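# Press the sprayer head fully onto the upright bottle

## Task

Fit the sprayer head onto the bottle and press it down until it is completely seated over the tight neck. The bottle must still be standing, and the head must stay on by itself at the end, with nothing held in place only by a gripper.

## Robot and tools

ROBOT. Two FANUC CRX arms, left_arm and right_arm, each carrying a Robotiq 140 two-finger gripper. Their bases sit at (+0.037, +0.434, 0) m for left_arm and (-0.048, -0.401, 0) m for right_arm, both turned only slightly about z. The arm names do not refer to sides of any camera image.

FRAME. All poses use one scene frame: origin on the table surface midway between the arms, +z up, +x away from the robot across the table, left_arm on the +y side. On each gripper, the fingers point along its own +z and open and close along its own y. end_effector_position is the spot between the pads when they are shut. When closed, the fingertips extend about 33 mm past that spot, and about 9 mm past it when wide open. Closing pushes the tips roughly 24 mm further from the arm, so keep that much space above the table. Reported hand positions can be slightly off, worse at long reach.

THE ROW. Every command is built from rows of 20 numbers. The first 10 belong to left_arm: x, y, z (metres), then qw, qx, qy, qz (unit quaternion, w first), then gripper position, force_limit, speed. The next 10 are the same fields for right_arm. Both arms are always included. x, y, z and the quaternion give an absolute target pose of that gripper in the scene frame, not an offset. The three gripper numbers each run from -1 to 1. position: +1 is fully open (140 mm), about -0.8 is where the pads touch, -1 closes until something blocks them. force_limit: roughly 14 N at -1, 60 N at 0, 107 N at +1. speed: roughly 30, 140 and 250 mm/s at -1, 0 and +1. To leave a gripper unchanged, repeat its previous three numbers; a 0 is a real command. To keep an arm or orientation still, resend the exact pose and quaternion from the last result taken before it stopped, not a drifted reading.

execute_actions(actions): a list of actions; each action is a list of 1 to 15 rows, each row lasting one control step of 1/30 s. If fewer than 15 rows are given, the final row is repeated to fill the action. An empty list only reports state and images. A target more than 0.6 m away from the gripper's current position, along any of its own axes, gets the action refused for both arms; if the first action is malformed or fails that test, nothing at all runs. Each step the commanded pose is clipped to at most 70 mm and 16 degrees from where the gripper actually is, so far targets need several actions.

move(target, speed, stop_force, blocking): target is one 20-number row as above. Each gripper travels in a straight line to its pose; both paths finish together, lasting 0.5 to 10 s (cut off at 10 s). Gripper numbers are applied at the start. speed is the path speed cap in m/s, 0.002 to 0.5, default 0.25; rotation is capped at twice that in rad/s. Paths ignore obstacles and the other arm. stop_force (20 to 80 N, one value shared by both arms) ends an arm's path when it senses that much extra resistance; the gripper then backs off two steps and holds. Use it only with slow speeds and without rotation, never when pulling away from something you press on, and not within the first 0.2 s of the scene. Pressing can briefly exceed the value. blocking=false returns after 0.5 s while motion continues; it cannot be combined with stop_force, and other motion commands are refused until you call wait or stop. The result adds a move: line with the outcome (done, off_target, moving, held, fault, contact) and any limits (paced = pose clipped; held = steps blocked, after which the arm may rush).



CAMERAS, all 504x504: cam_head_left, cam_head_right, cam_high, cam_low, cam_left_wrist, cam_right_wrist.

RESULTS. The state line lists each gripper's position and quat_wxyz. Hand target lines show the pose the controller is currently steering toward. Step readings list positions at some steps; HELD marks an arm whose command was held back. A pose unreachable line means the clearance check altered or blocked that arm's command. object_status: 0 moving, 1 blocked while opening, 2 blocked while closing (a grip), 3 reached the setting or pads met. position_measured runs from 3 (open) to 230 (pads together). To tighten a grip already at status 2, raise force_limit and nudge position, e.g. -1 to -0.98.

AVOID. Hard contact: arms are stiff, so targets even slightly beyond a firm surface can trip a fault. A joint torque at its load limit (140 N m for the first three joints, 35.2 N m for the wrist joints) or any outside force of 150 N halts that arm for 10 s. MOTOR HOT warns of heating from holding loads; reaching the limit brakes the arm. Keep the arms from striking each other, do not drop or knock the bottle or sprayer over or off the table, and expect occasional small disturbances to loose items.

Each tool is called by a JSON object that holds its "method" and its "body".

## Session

{"method": "show_instructions", "body": {}}

{"method": "execute_actions", "body": {"actions": []}}

Reference images for this scene: manual page 1, manual page 2, manual page 3, manual page 4, manual page 5.

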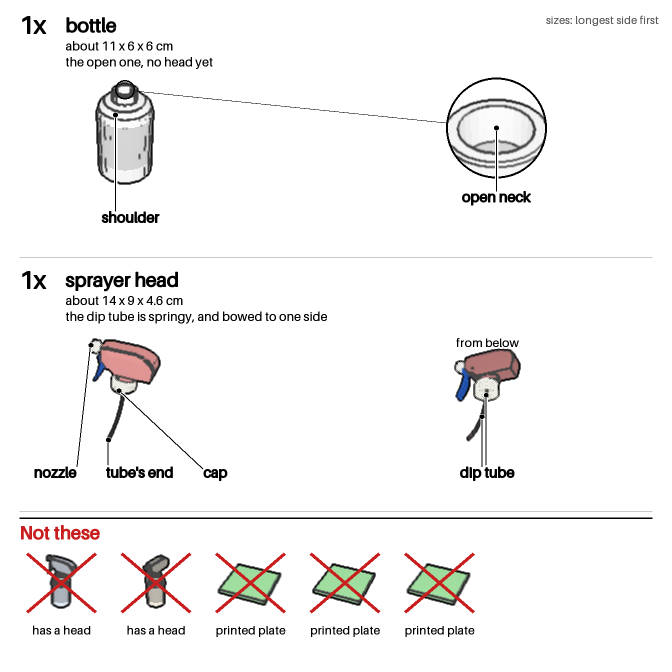

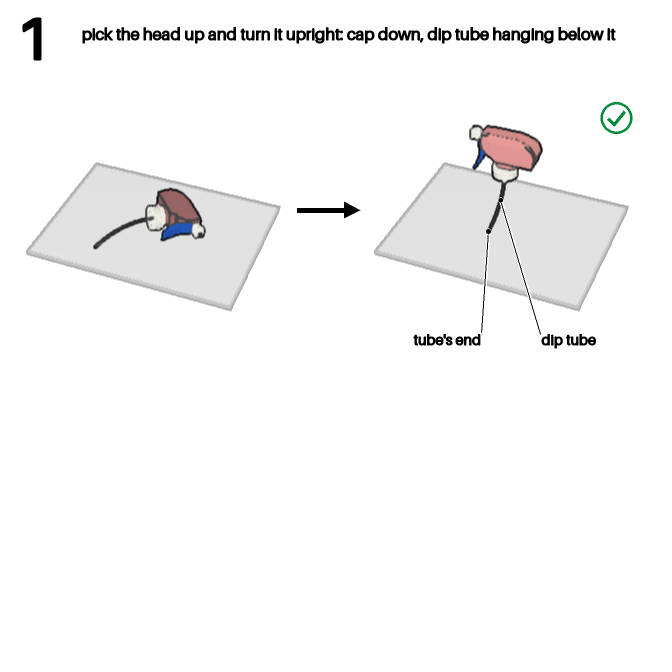

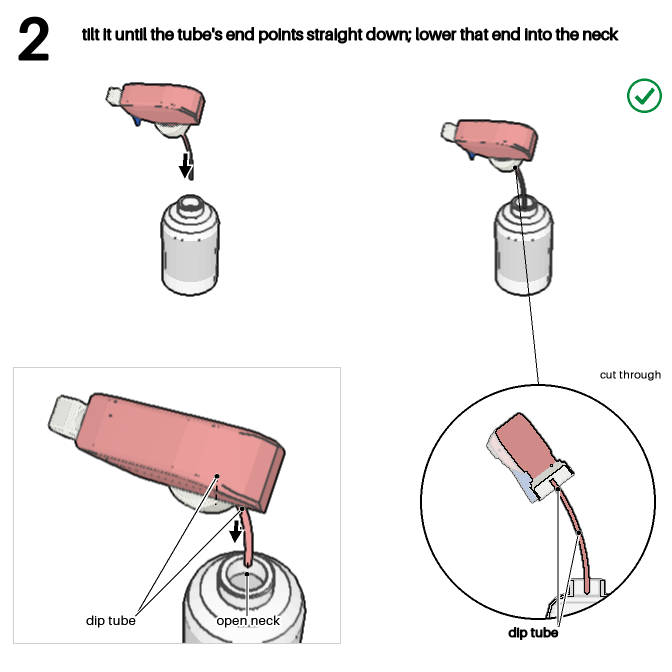

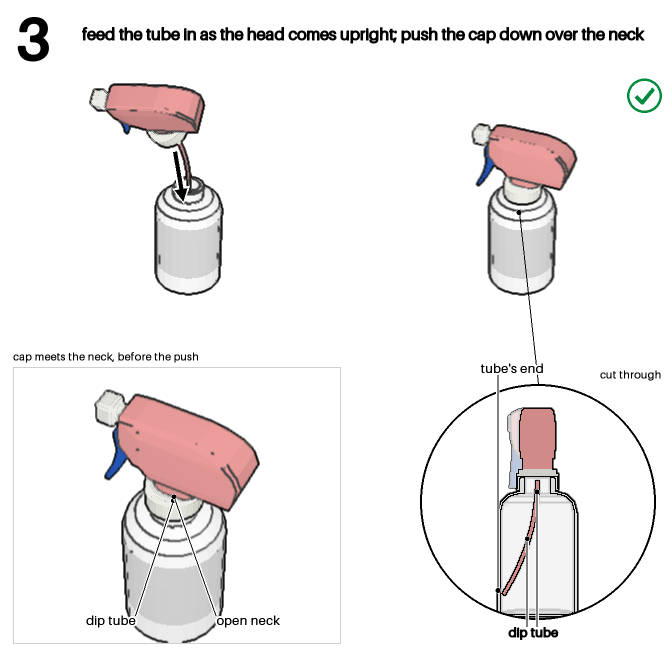

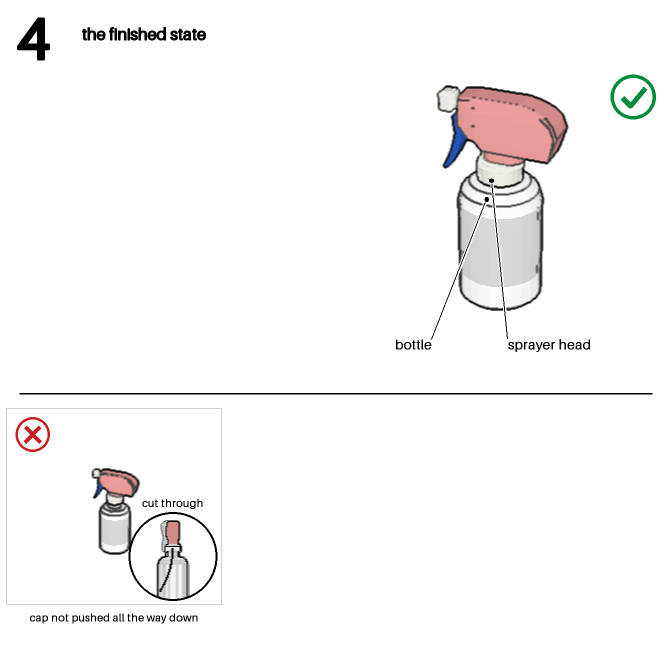

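Scene clock: 0.00 s.
left_arm: end_effector_position=(+0.6777, +0.3446, +0.3829) position_measured=3 object_status=3 end_effector_quat_wxyz=(+0.508, -0.104, +0.832, -0.196) | right_arm: end_effector_position=(-0.0862, +0.0767, +0.3855) position_measured=3 object_status=3 end_effector_quat_wxyz=(-0.011, +0.890, -0.041, -0.454)
Joint positions: left_arm=[ 0.001 -0.302 -0.701  1.437 -0.245 -2.622] | right_arm=[ 1.061  0.177  0.44  -0.991 -1.958 -0.073]
Joint velocities: left_arm=[ 0.001  0.    -0.     0.003 -0.     0.002] | right_arm=[ 0.  0.  0. -0.  0.  0.]
Hand target (left_arm): +0.678, +0.345, +0.383; +0.508, -0.104, +0.832, -0.196
Hand target (right_arm): -0.086, +0.077, +0.386; -0.011, +0.890, -0.041, -0.454

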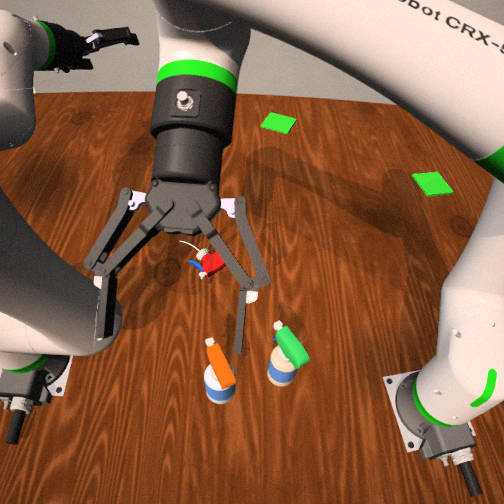

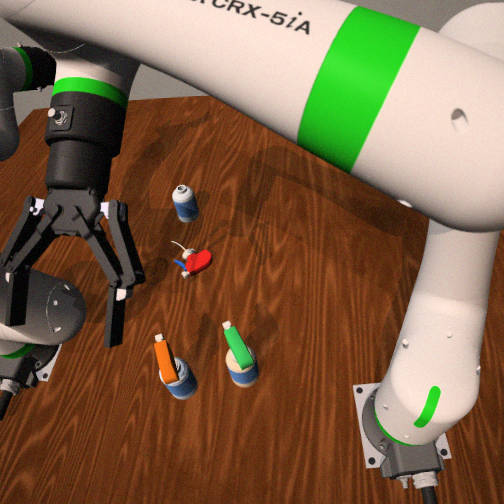

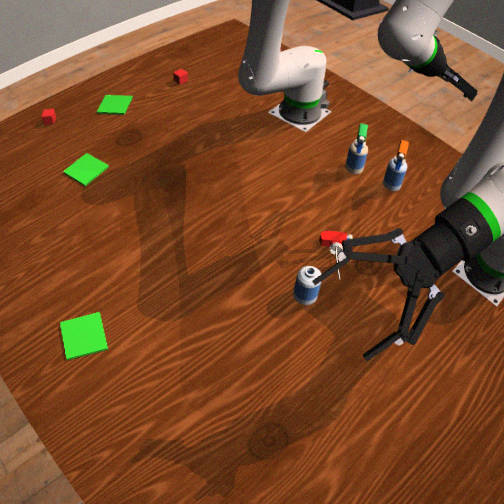

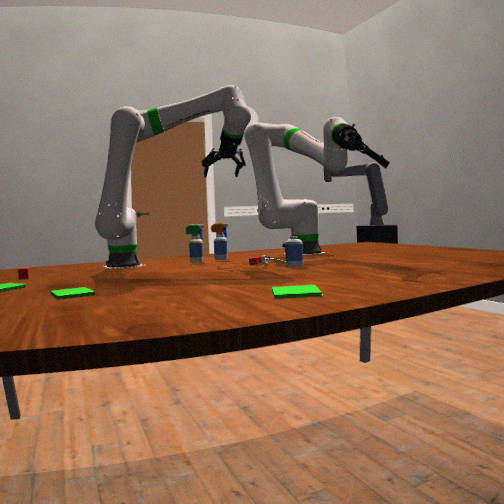

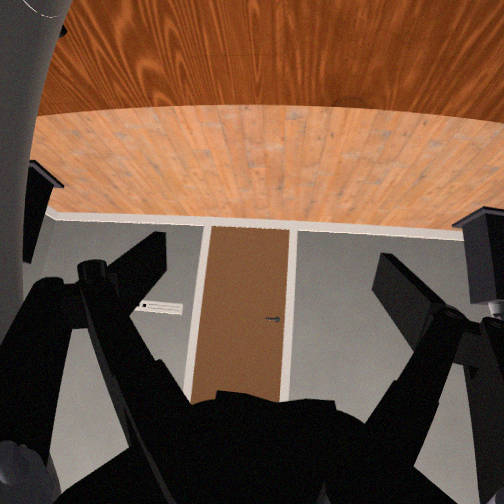

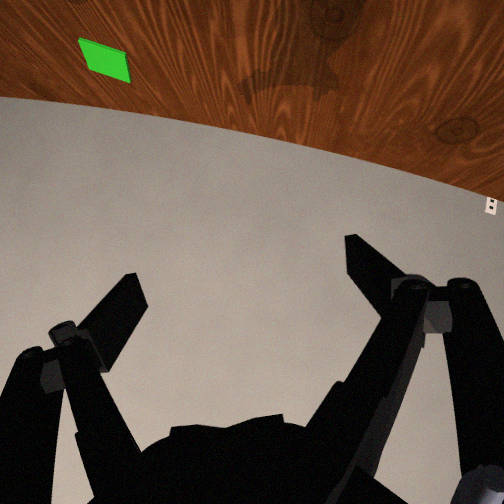

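{"method": "move", "body": {"target": [0.45,0.32,0.32,0,1,0,0,1,0,0,0.29,0.08,0.22,0,0.846,-0.533,0,1,0,0], "speed": 0.35}}

Scene clock: 12.73 s.
left_arm: end_effector_position=(+0.4495, +0.3201, +0.3192) position_measured=3 object_status=3 end_effector_quat_wxyz=(+0.001, +1.000, -0.001, -0.001) | right_arm: end_effector_position=(+0.2896, +0.0790, +0.2191) position_measured=3 object_status=3 end_effector_quat_wxyz=(-0.001, +0.845, -0.534, -0.001)
Joint positions: left_arm=[-0.596 -0.034  0.156  3.145  1.762 -0.997] | right_arm=[ 1.032  0.352  0.366 -0.001 -1.582 -0.736]
Joint velocities: left_arm=[ 0.002  0.001  0.    -0.     0.     0.001] | right_arm=[-0.002  0.     0.    -0.001 -0.     0.001]
Hand target (left_arm): +0.450, +0.320, +0.319; +0.001, +1.000, -0.001, -0.001
Hand target (right_arm): +0.290, +0.079, +0.219; -0.001, +0.845, -0.534, -0.001
Off the commanded pose (left_arm): 0.001 m, 0 deg.
Off the commanded pose (right_arm): 0.001 m, 0 deg.
move: done; limits=paced,held; held on 16 of 164 steps (right_arm)
pose unreachable (right arm): on one or more control steps of this call, first in action 0 (counted from 0), this arm could not follow its commanded pose, so it was not sent that pose on those steps. It may still have moved: this result reports where it is.
cause: the commanded pose would bring a part of the arm too close to another arm (a part of this arm just beyond joint 5 (wrist pitch) and a part of the other arm just beyond its joint 4 (forearm roll)).

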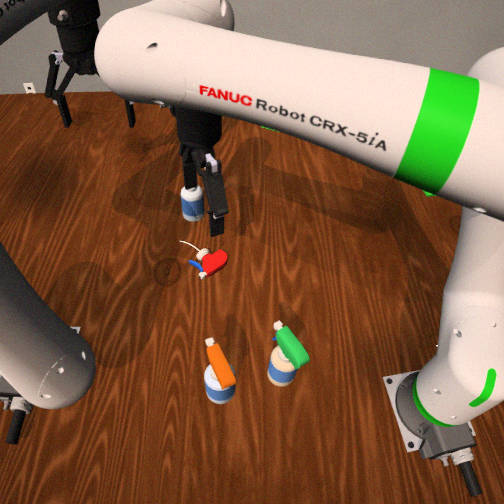

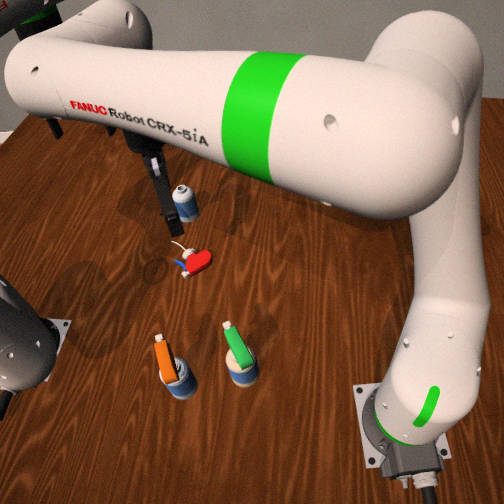

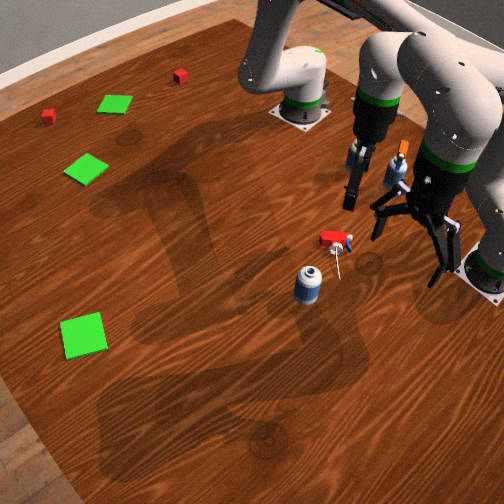

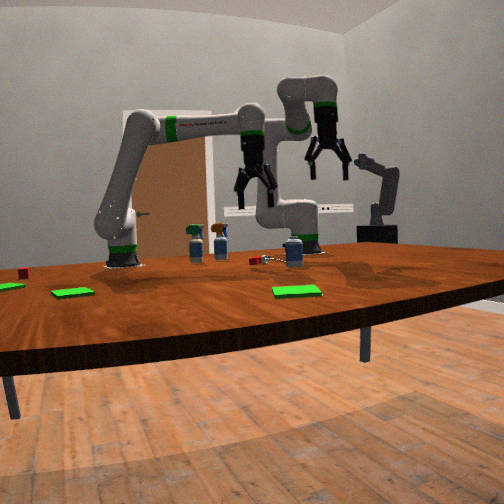

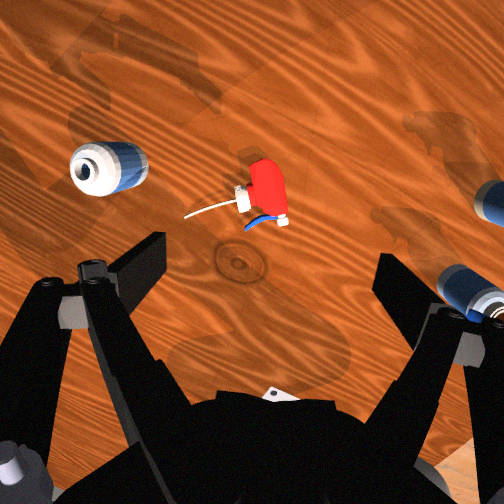

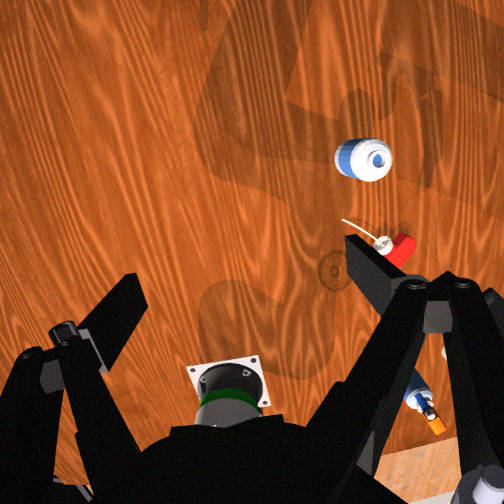

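{"method": "move", "body": {"target": [0.45,0.32,0.32,0,1,0,0,1,0,0,0.31,0.057,0.08,0,0.932,-0.362,0,0.1,0,0], "speed": 0.25}}

Scene clock: 20.07 s.
left_arm: end_effector_position=(+0.4500, +0.3200, +0.3200) position_measured=3 object_status=3 end_effector_quat_wxyz=(+0.000, +1.000, +0.000, +0.000) | right_arm: end_effector_position=(+0.3098, +0.0566, +0.0801) position_measured=117 object_status=3 end_effector_quat_wxyz=(-0.000, +0.932, -0.362, -0.000)
Joint positions: left_arm=[-0.599 -0.034  0.157  3.142  1.762 -0.994] | right_arm=[ 0.985  0.388  0.087 -0.    -1.269 -0.303]
Joint velocities: left_arm=[ 0.001  0.     0.    -0.002 -0.    -0.   ] | right_arm=[ 0.001  0.    -0.    -0.001 -0.001  0.001]
Hand target (left_arm): +0.450, +0.320, +0.320; +0.000, +1.000, +0.000, +0.000
Hand target (right_arm): +0.310, +0.057, +0.080; -0.000, +0.932, -0.362, -0.000
Off the commanded pose (left_arm): 0.000 m, 0 deg.
Off the commanded pose (right_arm): 0.000 m, 0 deg.
move: done

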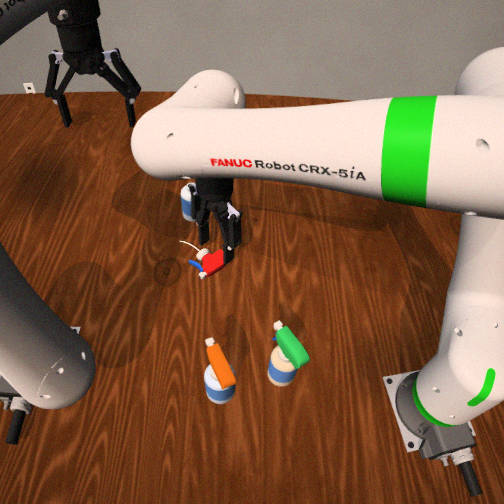

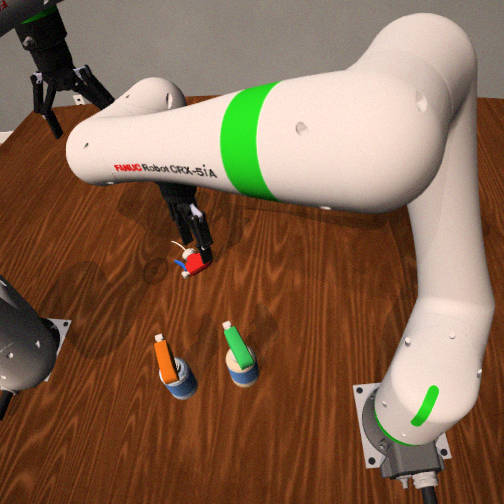

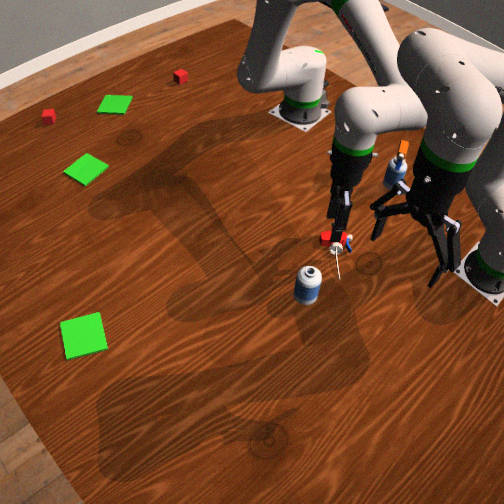

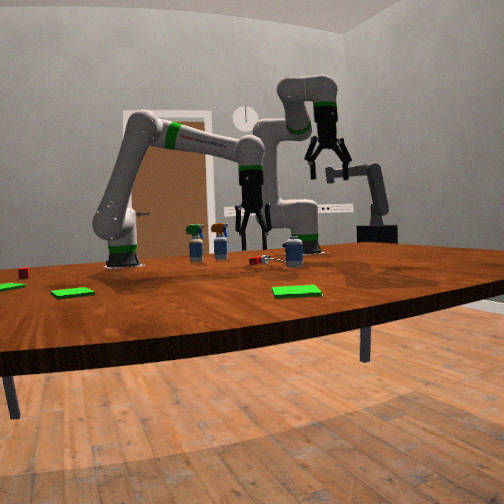

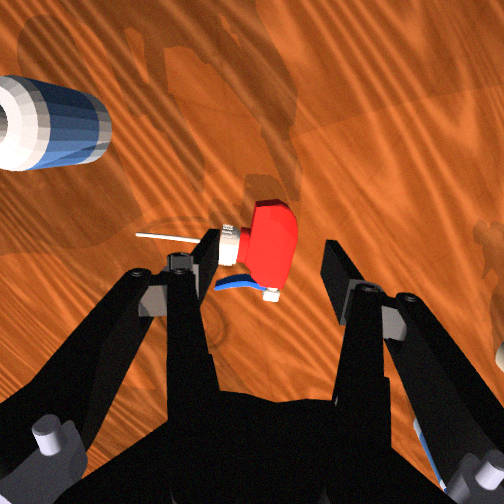

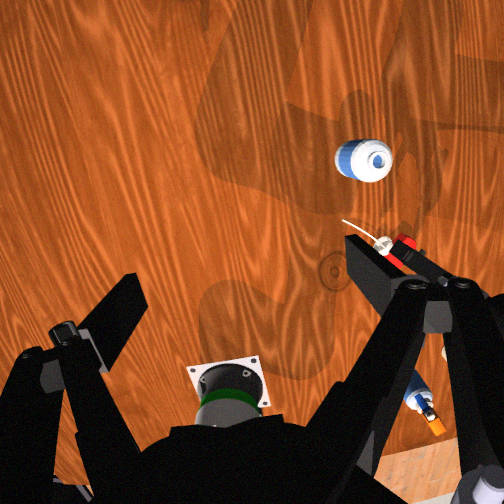

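{"method": "move", "body": {"target": [0.45,0.32,0.32,0,1,0,0,1,0,0,0.332,0.037,0.075,0,0.932,-0.362,0,0.1,0,0], "speed": 0.1}}

{"method": "move", "body": {"target": [0.45,0.32,0.32,0,1,0,0,1,0,0,0.332,0.037,0.04,0,0.932,-0.362,0,0.1,0,0], "speed": 0.06}}

{"method": "move", "body": {"target": [0.45,0.32,0.32,0,1,0,0,1,0,0,0.332,0.037,0.04,0,0.932,-0.362,0,-1,0.6,0]}}

{"method": "zoom_image", "body": {"camera": "cam_head_left", "region": [140,190,300,300]}}

Scene clock: 24.90 s.
left_arm: end_effector_position=(+0.4500, +0.3200, +0.3200) position_measured=3 object_status=3 end_effector_quat_wxyz=(+0.000, +1.000, +0.000, +0.000) | right_arm: end_effector_position=(+0.3319, +0.0370, +0.0750) position_measured=117 object_status=3 end_effector_quat_wxyz=(-0.000, +0.932, -0.362, -0.000)
Joint positions: left_arm=[-0.599 -0.034  0.157  3.142  1.762 -0.994] | right_arm=[ 0.934  0.39   0.076 -0.    -1.257 -0.252]
Joint velocities: left_arm=[ 0.    -0.    -0.    -0.001 -0.    -0.001] | right_arm=[-0.     0.     0.     0.001 -0.001 -0.   ]
Hand target (left_arm): +0.450, +0.320, +0.320; +0.000, +1.000, +0.000, +0.000
Hand target (right_arm): +0.332, +0.037, +0.075; -0.000, +0.932, -0.362, -0.000
Off the commanded pose (left_arm): 0.000 m, 0 deg.
Off the commanded pose (right_arm): 0.000 m, 0 deg.
move: done

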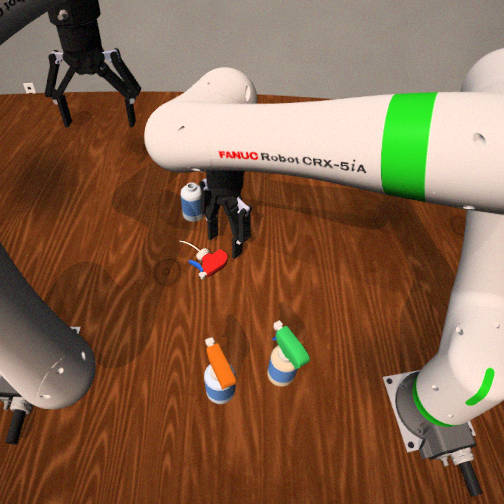

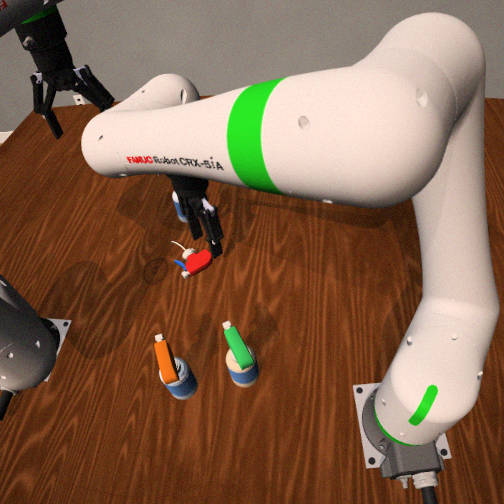

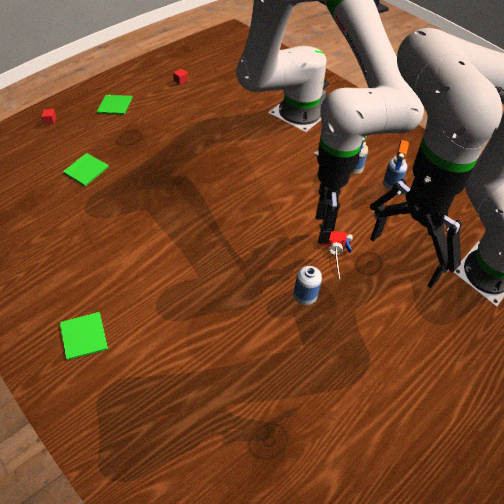

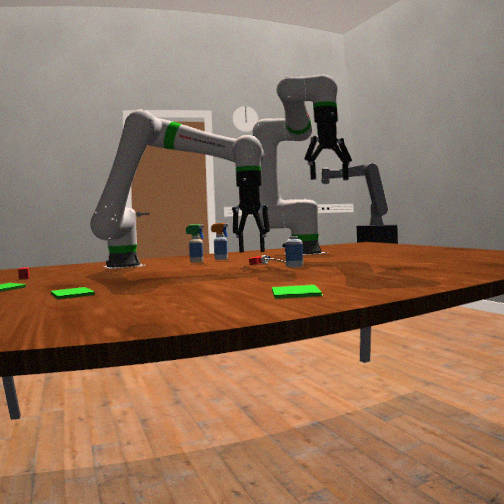

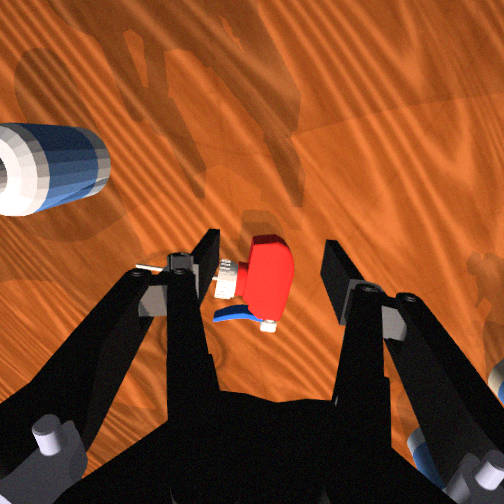

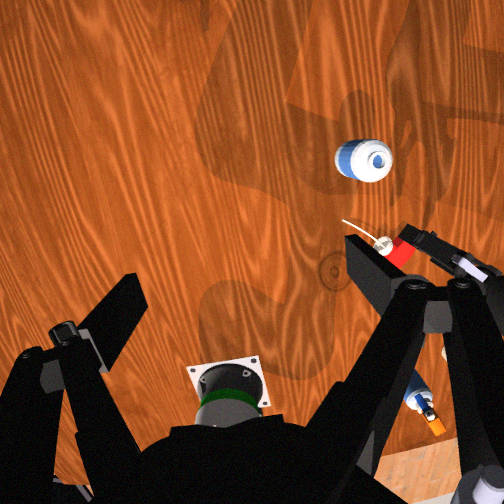

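Scene clock: 25.80 s.
left_arm: end_effector_position=(+0.4500, +0.3200, +0.3200) position_measured=3 object_status=3 end_effector_quat_wxyz=(+0.000, +1.000, +0.000, +0.000) | right_arm: end_effector_position=(+0.3320, +0.0369, +0.0400) position_measured=117 object_status=3 end_effector_quat_wxyz=(-0.000, +0.932, -0.362, -0.000)
Joint positions: left_arm=[-0.599 -0.034  0.157  3.142  1.762 -0.994] | right_arm=[ 0.934  0.419  0.03  -0.    -1.182 -0.252]
Joint velocities: left_arm=[ 0.001 -0.    -0.    -0.     0.     0.   ] | right_arm=[ 0.002 -0.    -0.    -0.    -0.     0.   ]
Hand target (left_arm): +0.450, +0.320, +0.320; -0.000, +1.000, -0.000, +0.000
Hand target (right_arm): +0.332, +0.037, +0.040; +0.000, +0.932, -0.362, +0.000
Off the commanded pose (left_arm): 0.000 m, 0 deg.
Off the commanded pose (right_arm): 0.000 m, 0 deg.
move: done

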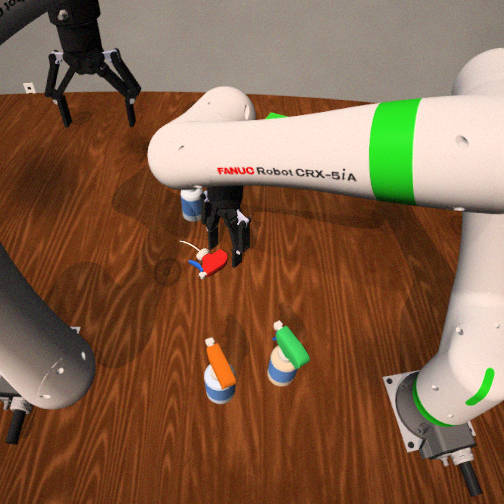

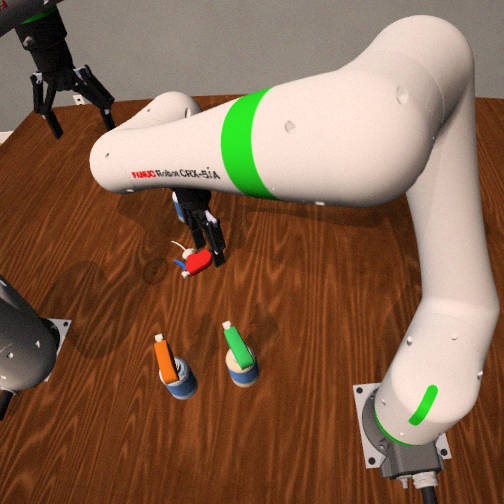

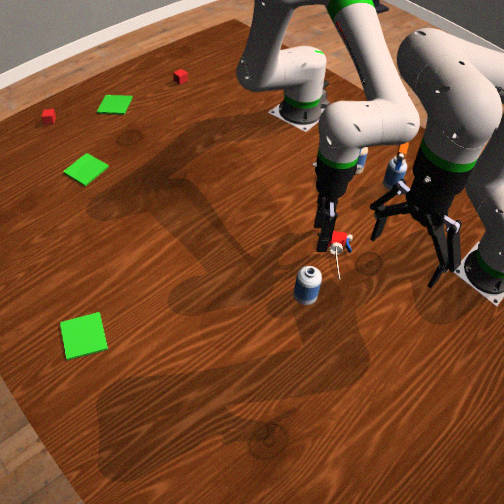

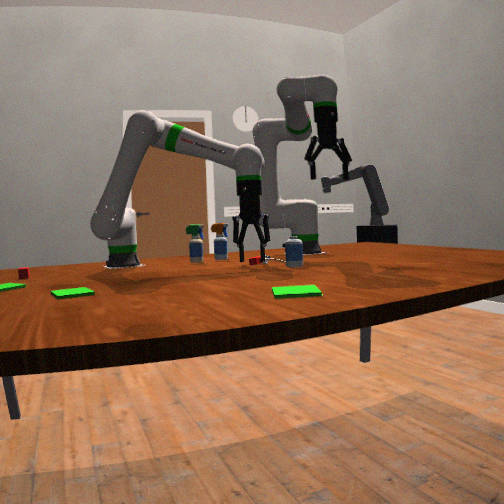

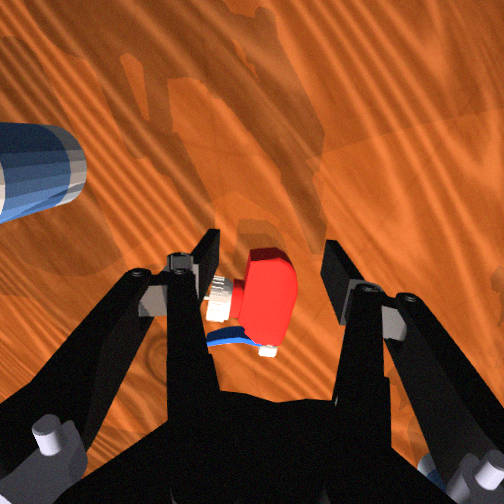

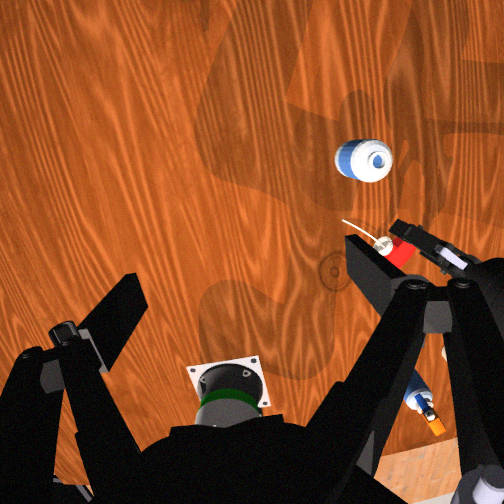

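Scene clock: 26.50 s.
left_arm: end_effector_position=(+0.4500, +0.3200, +0.3200) position_measured=3 object_status=3 end_effector_quat_wxyz=(+0.000, +1.000, +0.000, +0.000) | right_arm: end_effector_position=(+0.3320, +0.0370, +0.0400) position_measured=187 object_status=2 end_effector_quat_wxyz=(-0.000, +0.932, -0.362, +0.000)
Joint positions: left_arm=[-0.599 -0.034  0.157  3.142  1.762 -0.994] | right_arm=[ 0.934  0.419  0.031  0.    -1.182 -0.252]
Joint velocities: left_arm=[-0.    -0.001 -0.    -0.001  0.     0.002] | right_arm=[ 0.001  0.     0.     0.    -0.002 -0.001]
Hand target (left_arm): +0.450, +0.320, +0.320; -0.000, +1.000, -0.000, +0.000
Hand target (right_arm): +0.332, +0.037, +0.040; -0.000, +0.932, -0.362, +0.000
Off the commanded pose (left_arm): 0.000 m, 0 deg.
Off the commanded pose (right_arm): 0.000 m, 0 deg.
move: done

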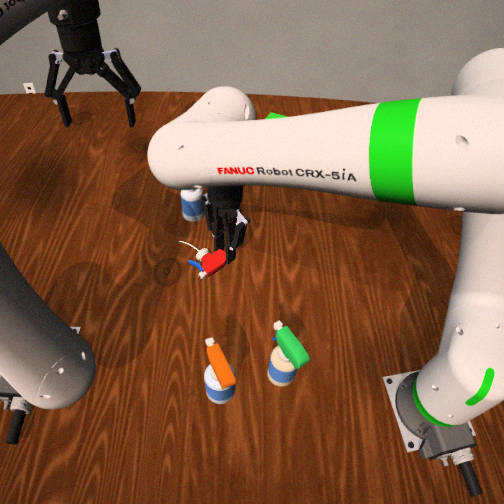

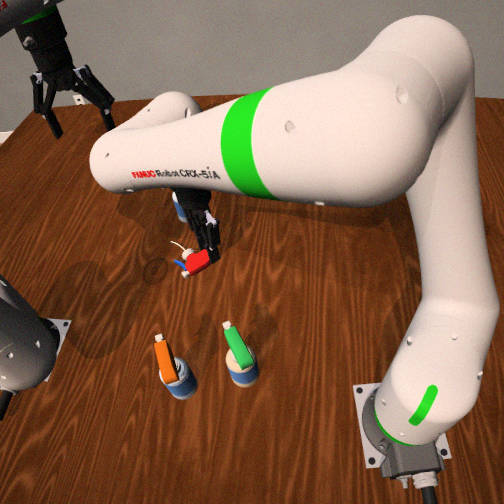

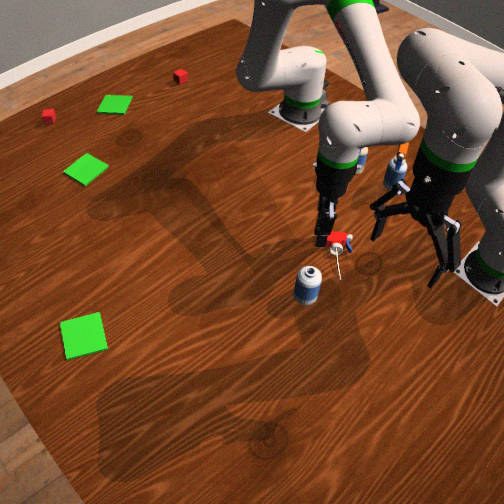

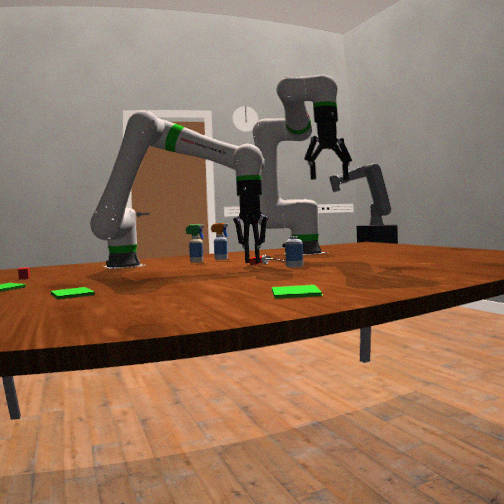

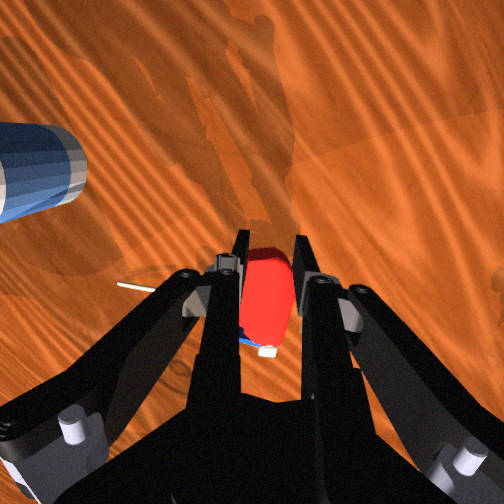

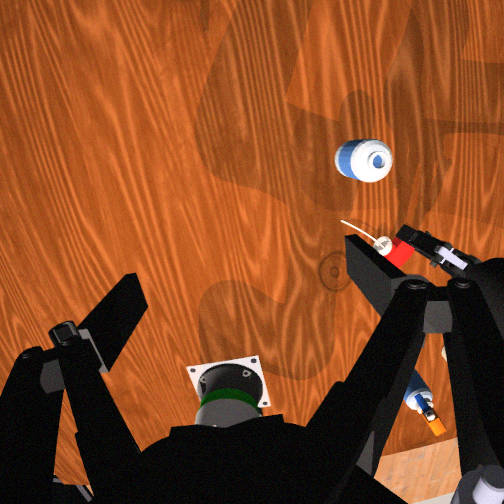

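Region (140, 190, 300, 300) of cam_head_left's 504x504 image, scaled by 3.150, with more detail than that image has; it fills the top 346 rows of this view, and the rest is white.

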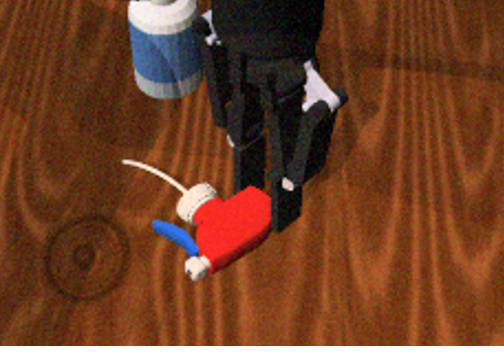

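{"method": "move", "body": {"target": [0.45,0.32,0.32,0,1,0,0,1,0,0,0.34,0.0,0.22,0,0.259,0.966,0,-1,0.6,0], "speed": 0.3}}

{"method": "move", "body": {"target": [0.45,0.32,0.32,0,1,0,0,1,0,0,0.42,0.05,0.25,0.183,0.183,0.683,0.683,-1,0.6,0], "speed": 0.3}}

{"method": "zoom_image", "body": {"camera": "cam_low", "region": [190,140,330,240]}}

Scene clock: 39.57 s.
left_arm: end_effector_position=(+0.4500, +0.3200, +0.3200) position_measured=3 object_status=3 end_effector_quat_wxyz=(-0.000, +1.000, +0.000, -0.000) | right_arm: end_effector_position=(+0.3402, +0.0005, +0.2202) position_measured=187 object_status=2 end_effector_quat_wxyz=(-0.000, +0.259, +0.966, +0.000)
Joint positions: left_arm=[-0.599 -0.034  0.157  3.142  1.762 -0.994] | right_arm=[ 0.889  0.279  0.273 -0.    -1.565 -3.13 ]
Joint velocities: left_arm=[ 0.    -0.     0.    -0.002  0.     0.   ] | right_arm=[0.004 0.    0.    0.    0.    0.001]
Hand target (left_arm): +0.450, +0.320, +0.320; -0.000, +1.000, -0.000, +0.000
Hand target (right_arm): +0.340, +0.001, +0.220; -0.000, +0.259, +0.966, +0.000
Off the commanded pose (left_arm): 0.000 m, 0 deg.
Off the commanded pose (right_arm): 0.001 m, 0 deg.
move: done

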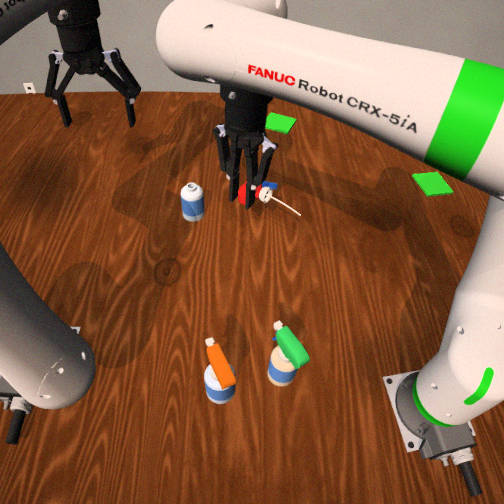

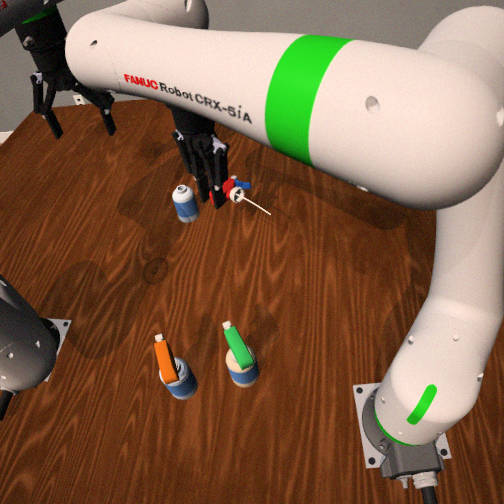

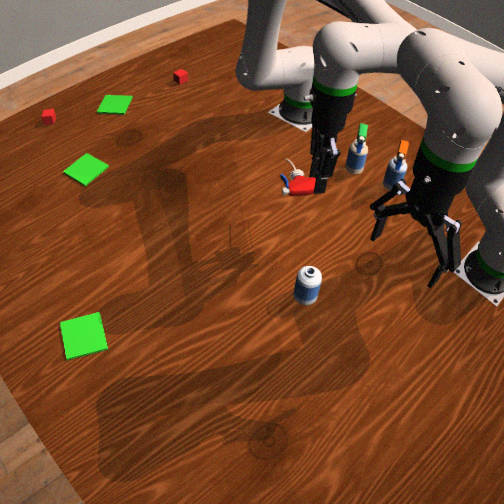

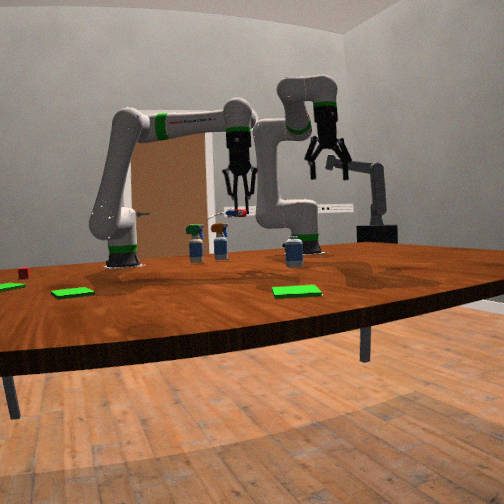

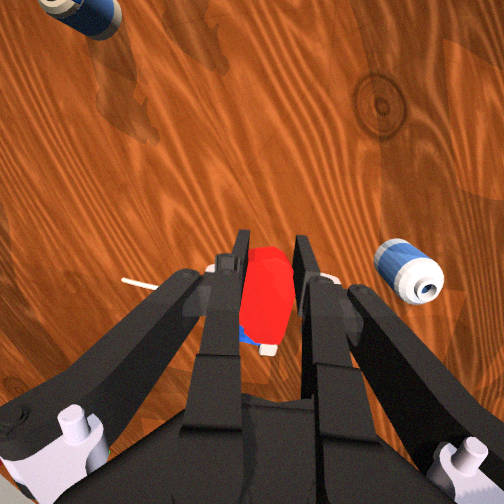

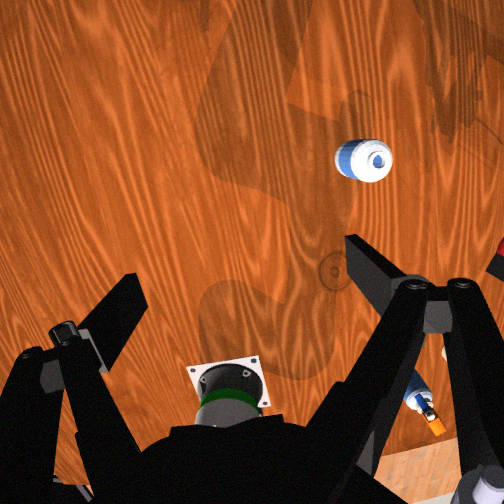

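Scene clock: 43.13 s.
left_arm: end_effector_position=(+0.4500, +0.3200, +0.3200) position_measured=3 object_status=3 end_effector_quat_wxyz=(-0.000, +1.000, +0.000, -0.000) | right_arm: end_effector_position=(+0.4213, +0.0495, +0.2494) position_measured=187 object_status=2 end_effector_quat_wxyz=(+0.181, +0.183, +0.683, +0.684)
Joint positions: left_arm=[-0.599 -0.034  0.157  3.142  1.762 -0.994] | right_arm=[ 0.704  0.094 -0.9    0.235  1.007 -3.272]
Joint velocities: left_arm=[-0.    -0.001 -0.     0.    -0.    -0.   ] | right_arm=[-0.003  0.001  0.     0.004  0.002 -0.002]
Hand target (left_arm): +0.450, +0.320, +0.320; -0.000, +1.000, +0.000, +0.000
Hand target (right_arm): +0.421, +0.050, +0.249; +0.181, +0.183, +0.683, +0.684
Off the commanded pose (left_arm): 0.000 m, 0 deg.
Off the commanded pose (right_arm): 0.002 m, 0 deg.
move: done

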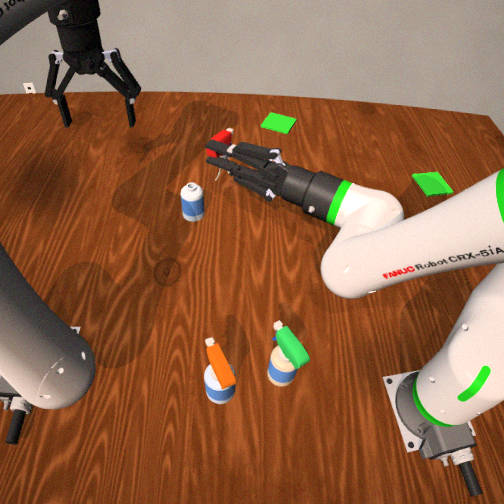

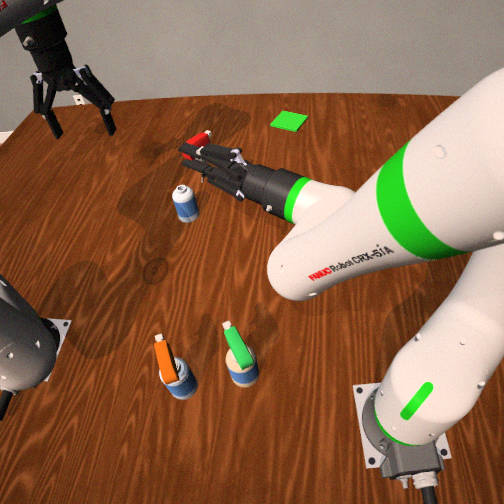

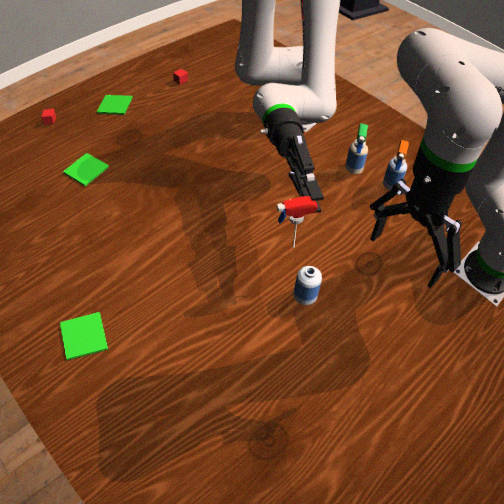

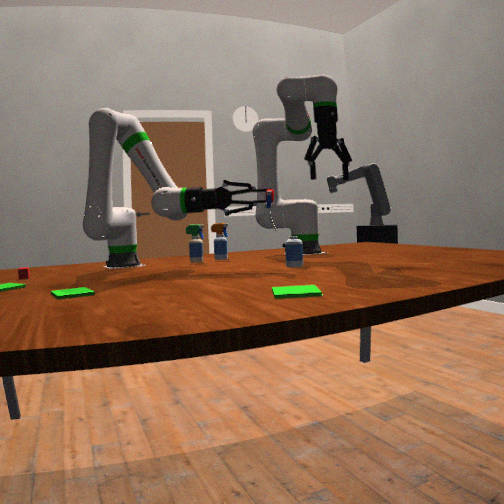

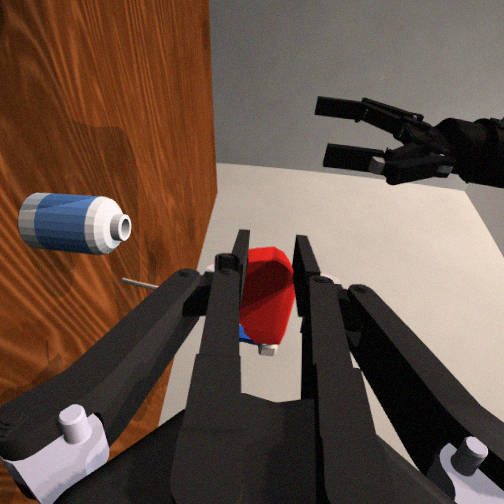

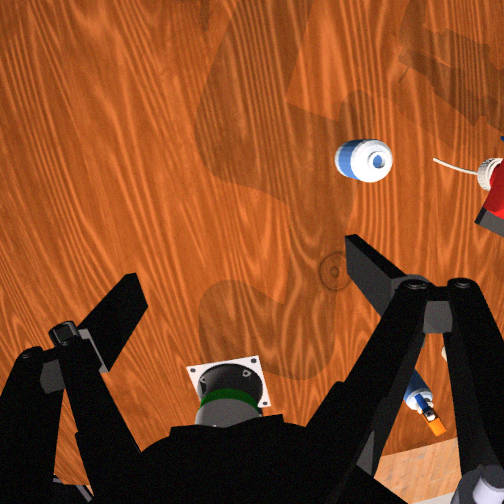

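Region (190, 140, 330, 240) of cam_low's 504x504 image, scaled by 3.600, with more detail than that image has; it fills the top 360 rows of this view, and the rest is white.

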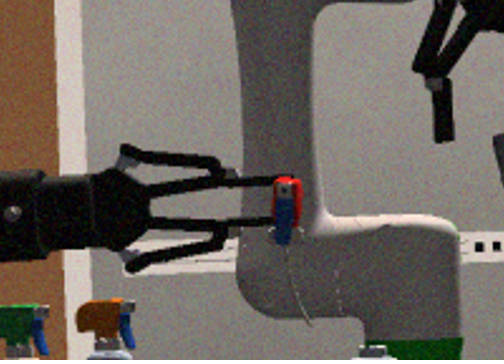

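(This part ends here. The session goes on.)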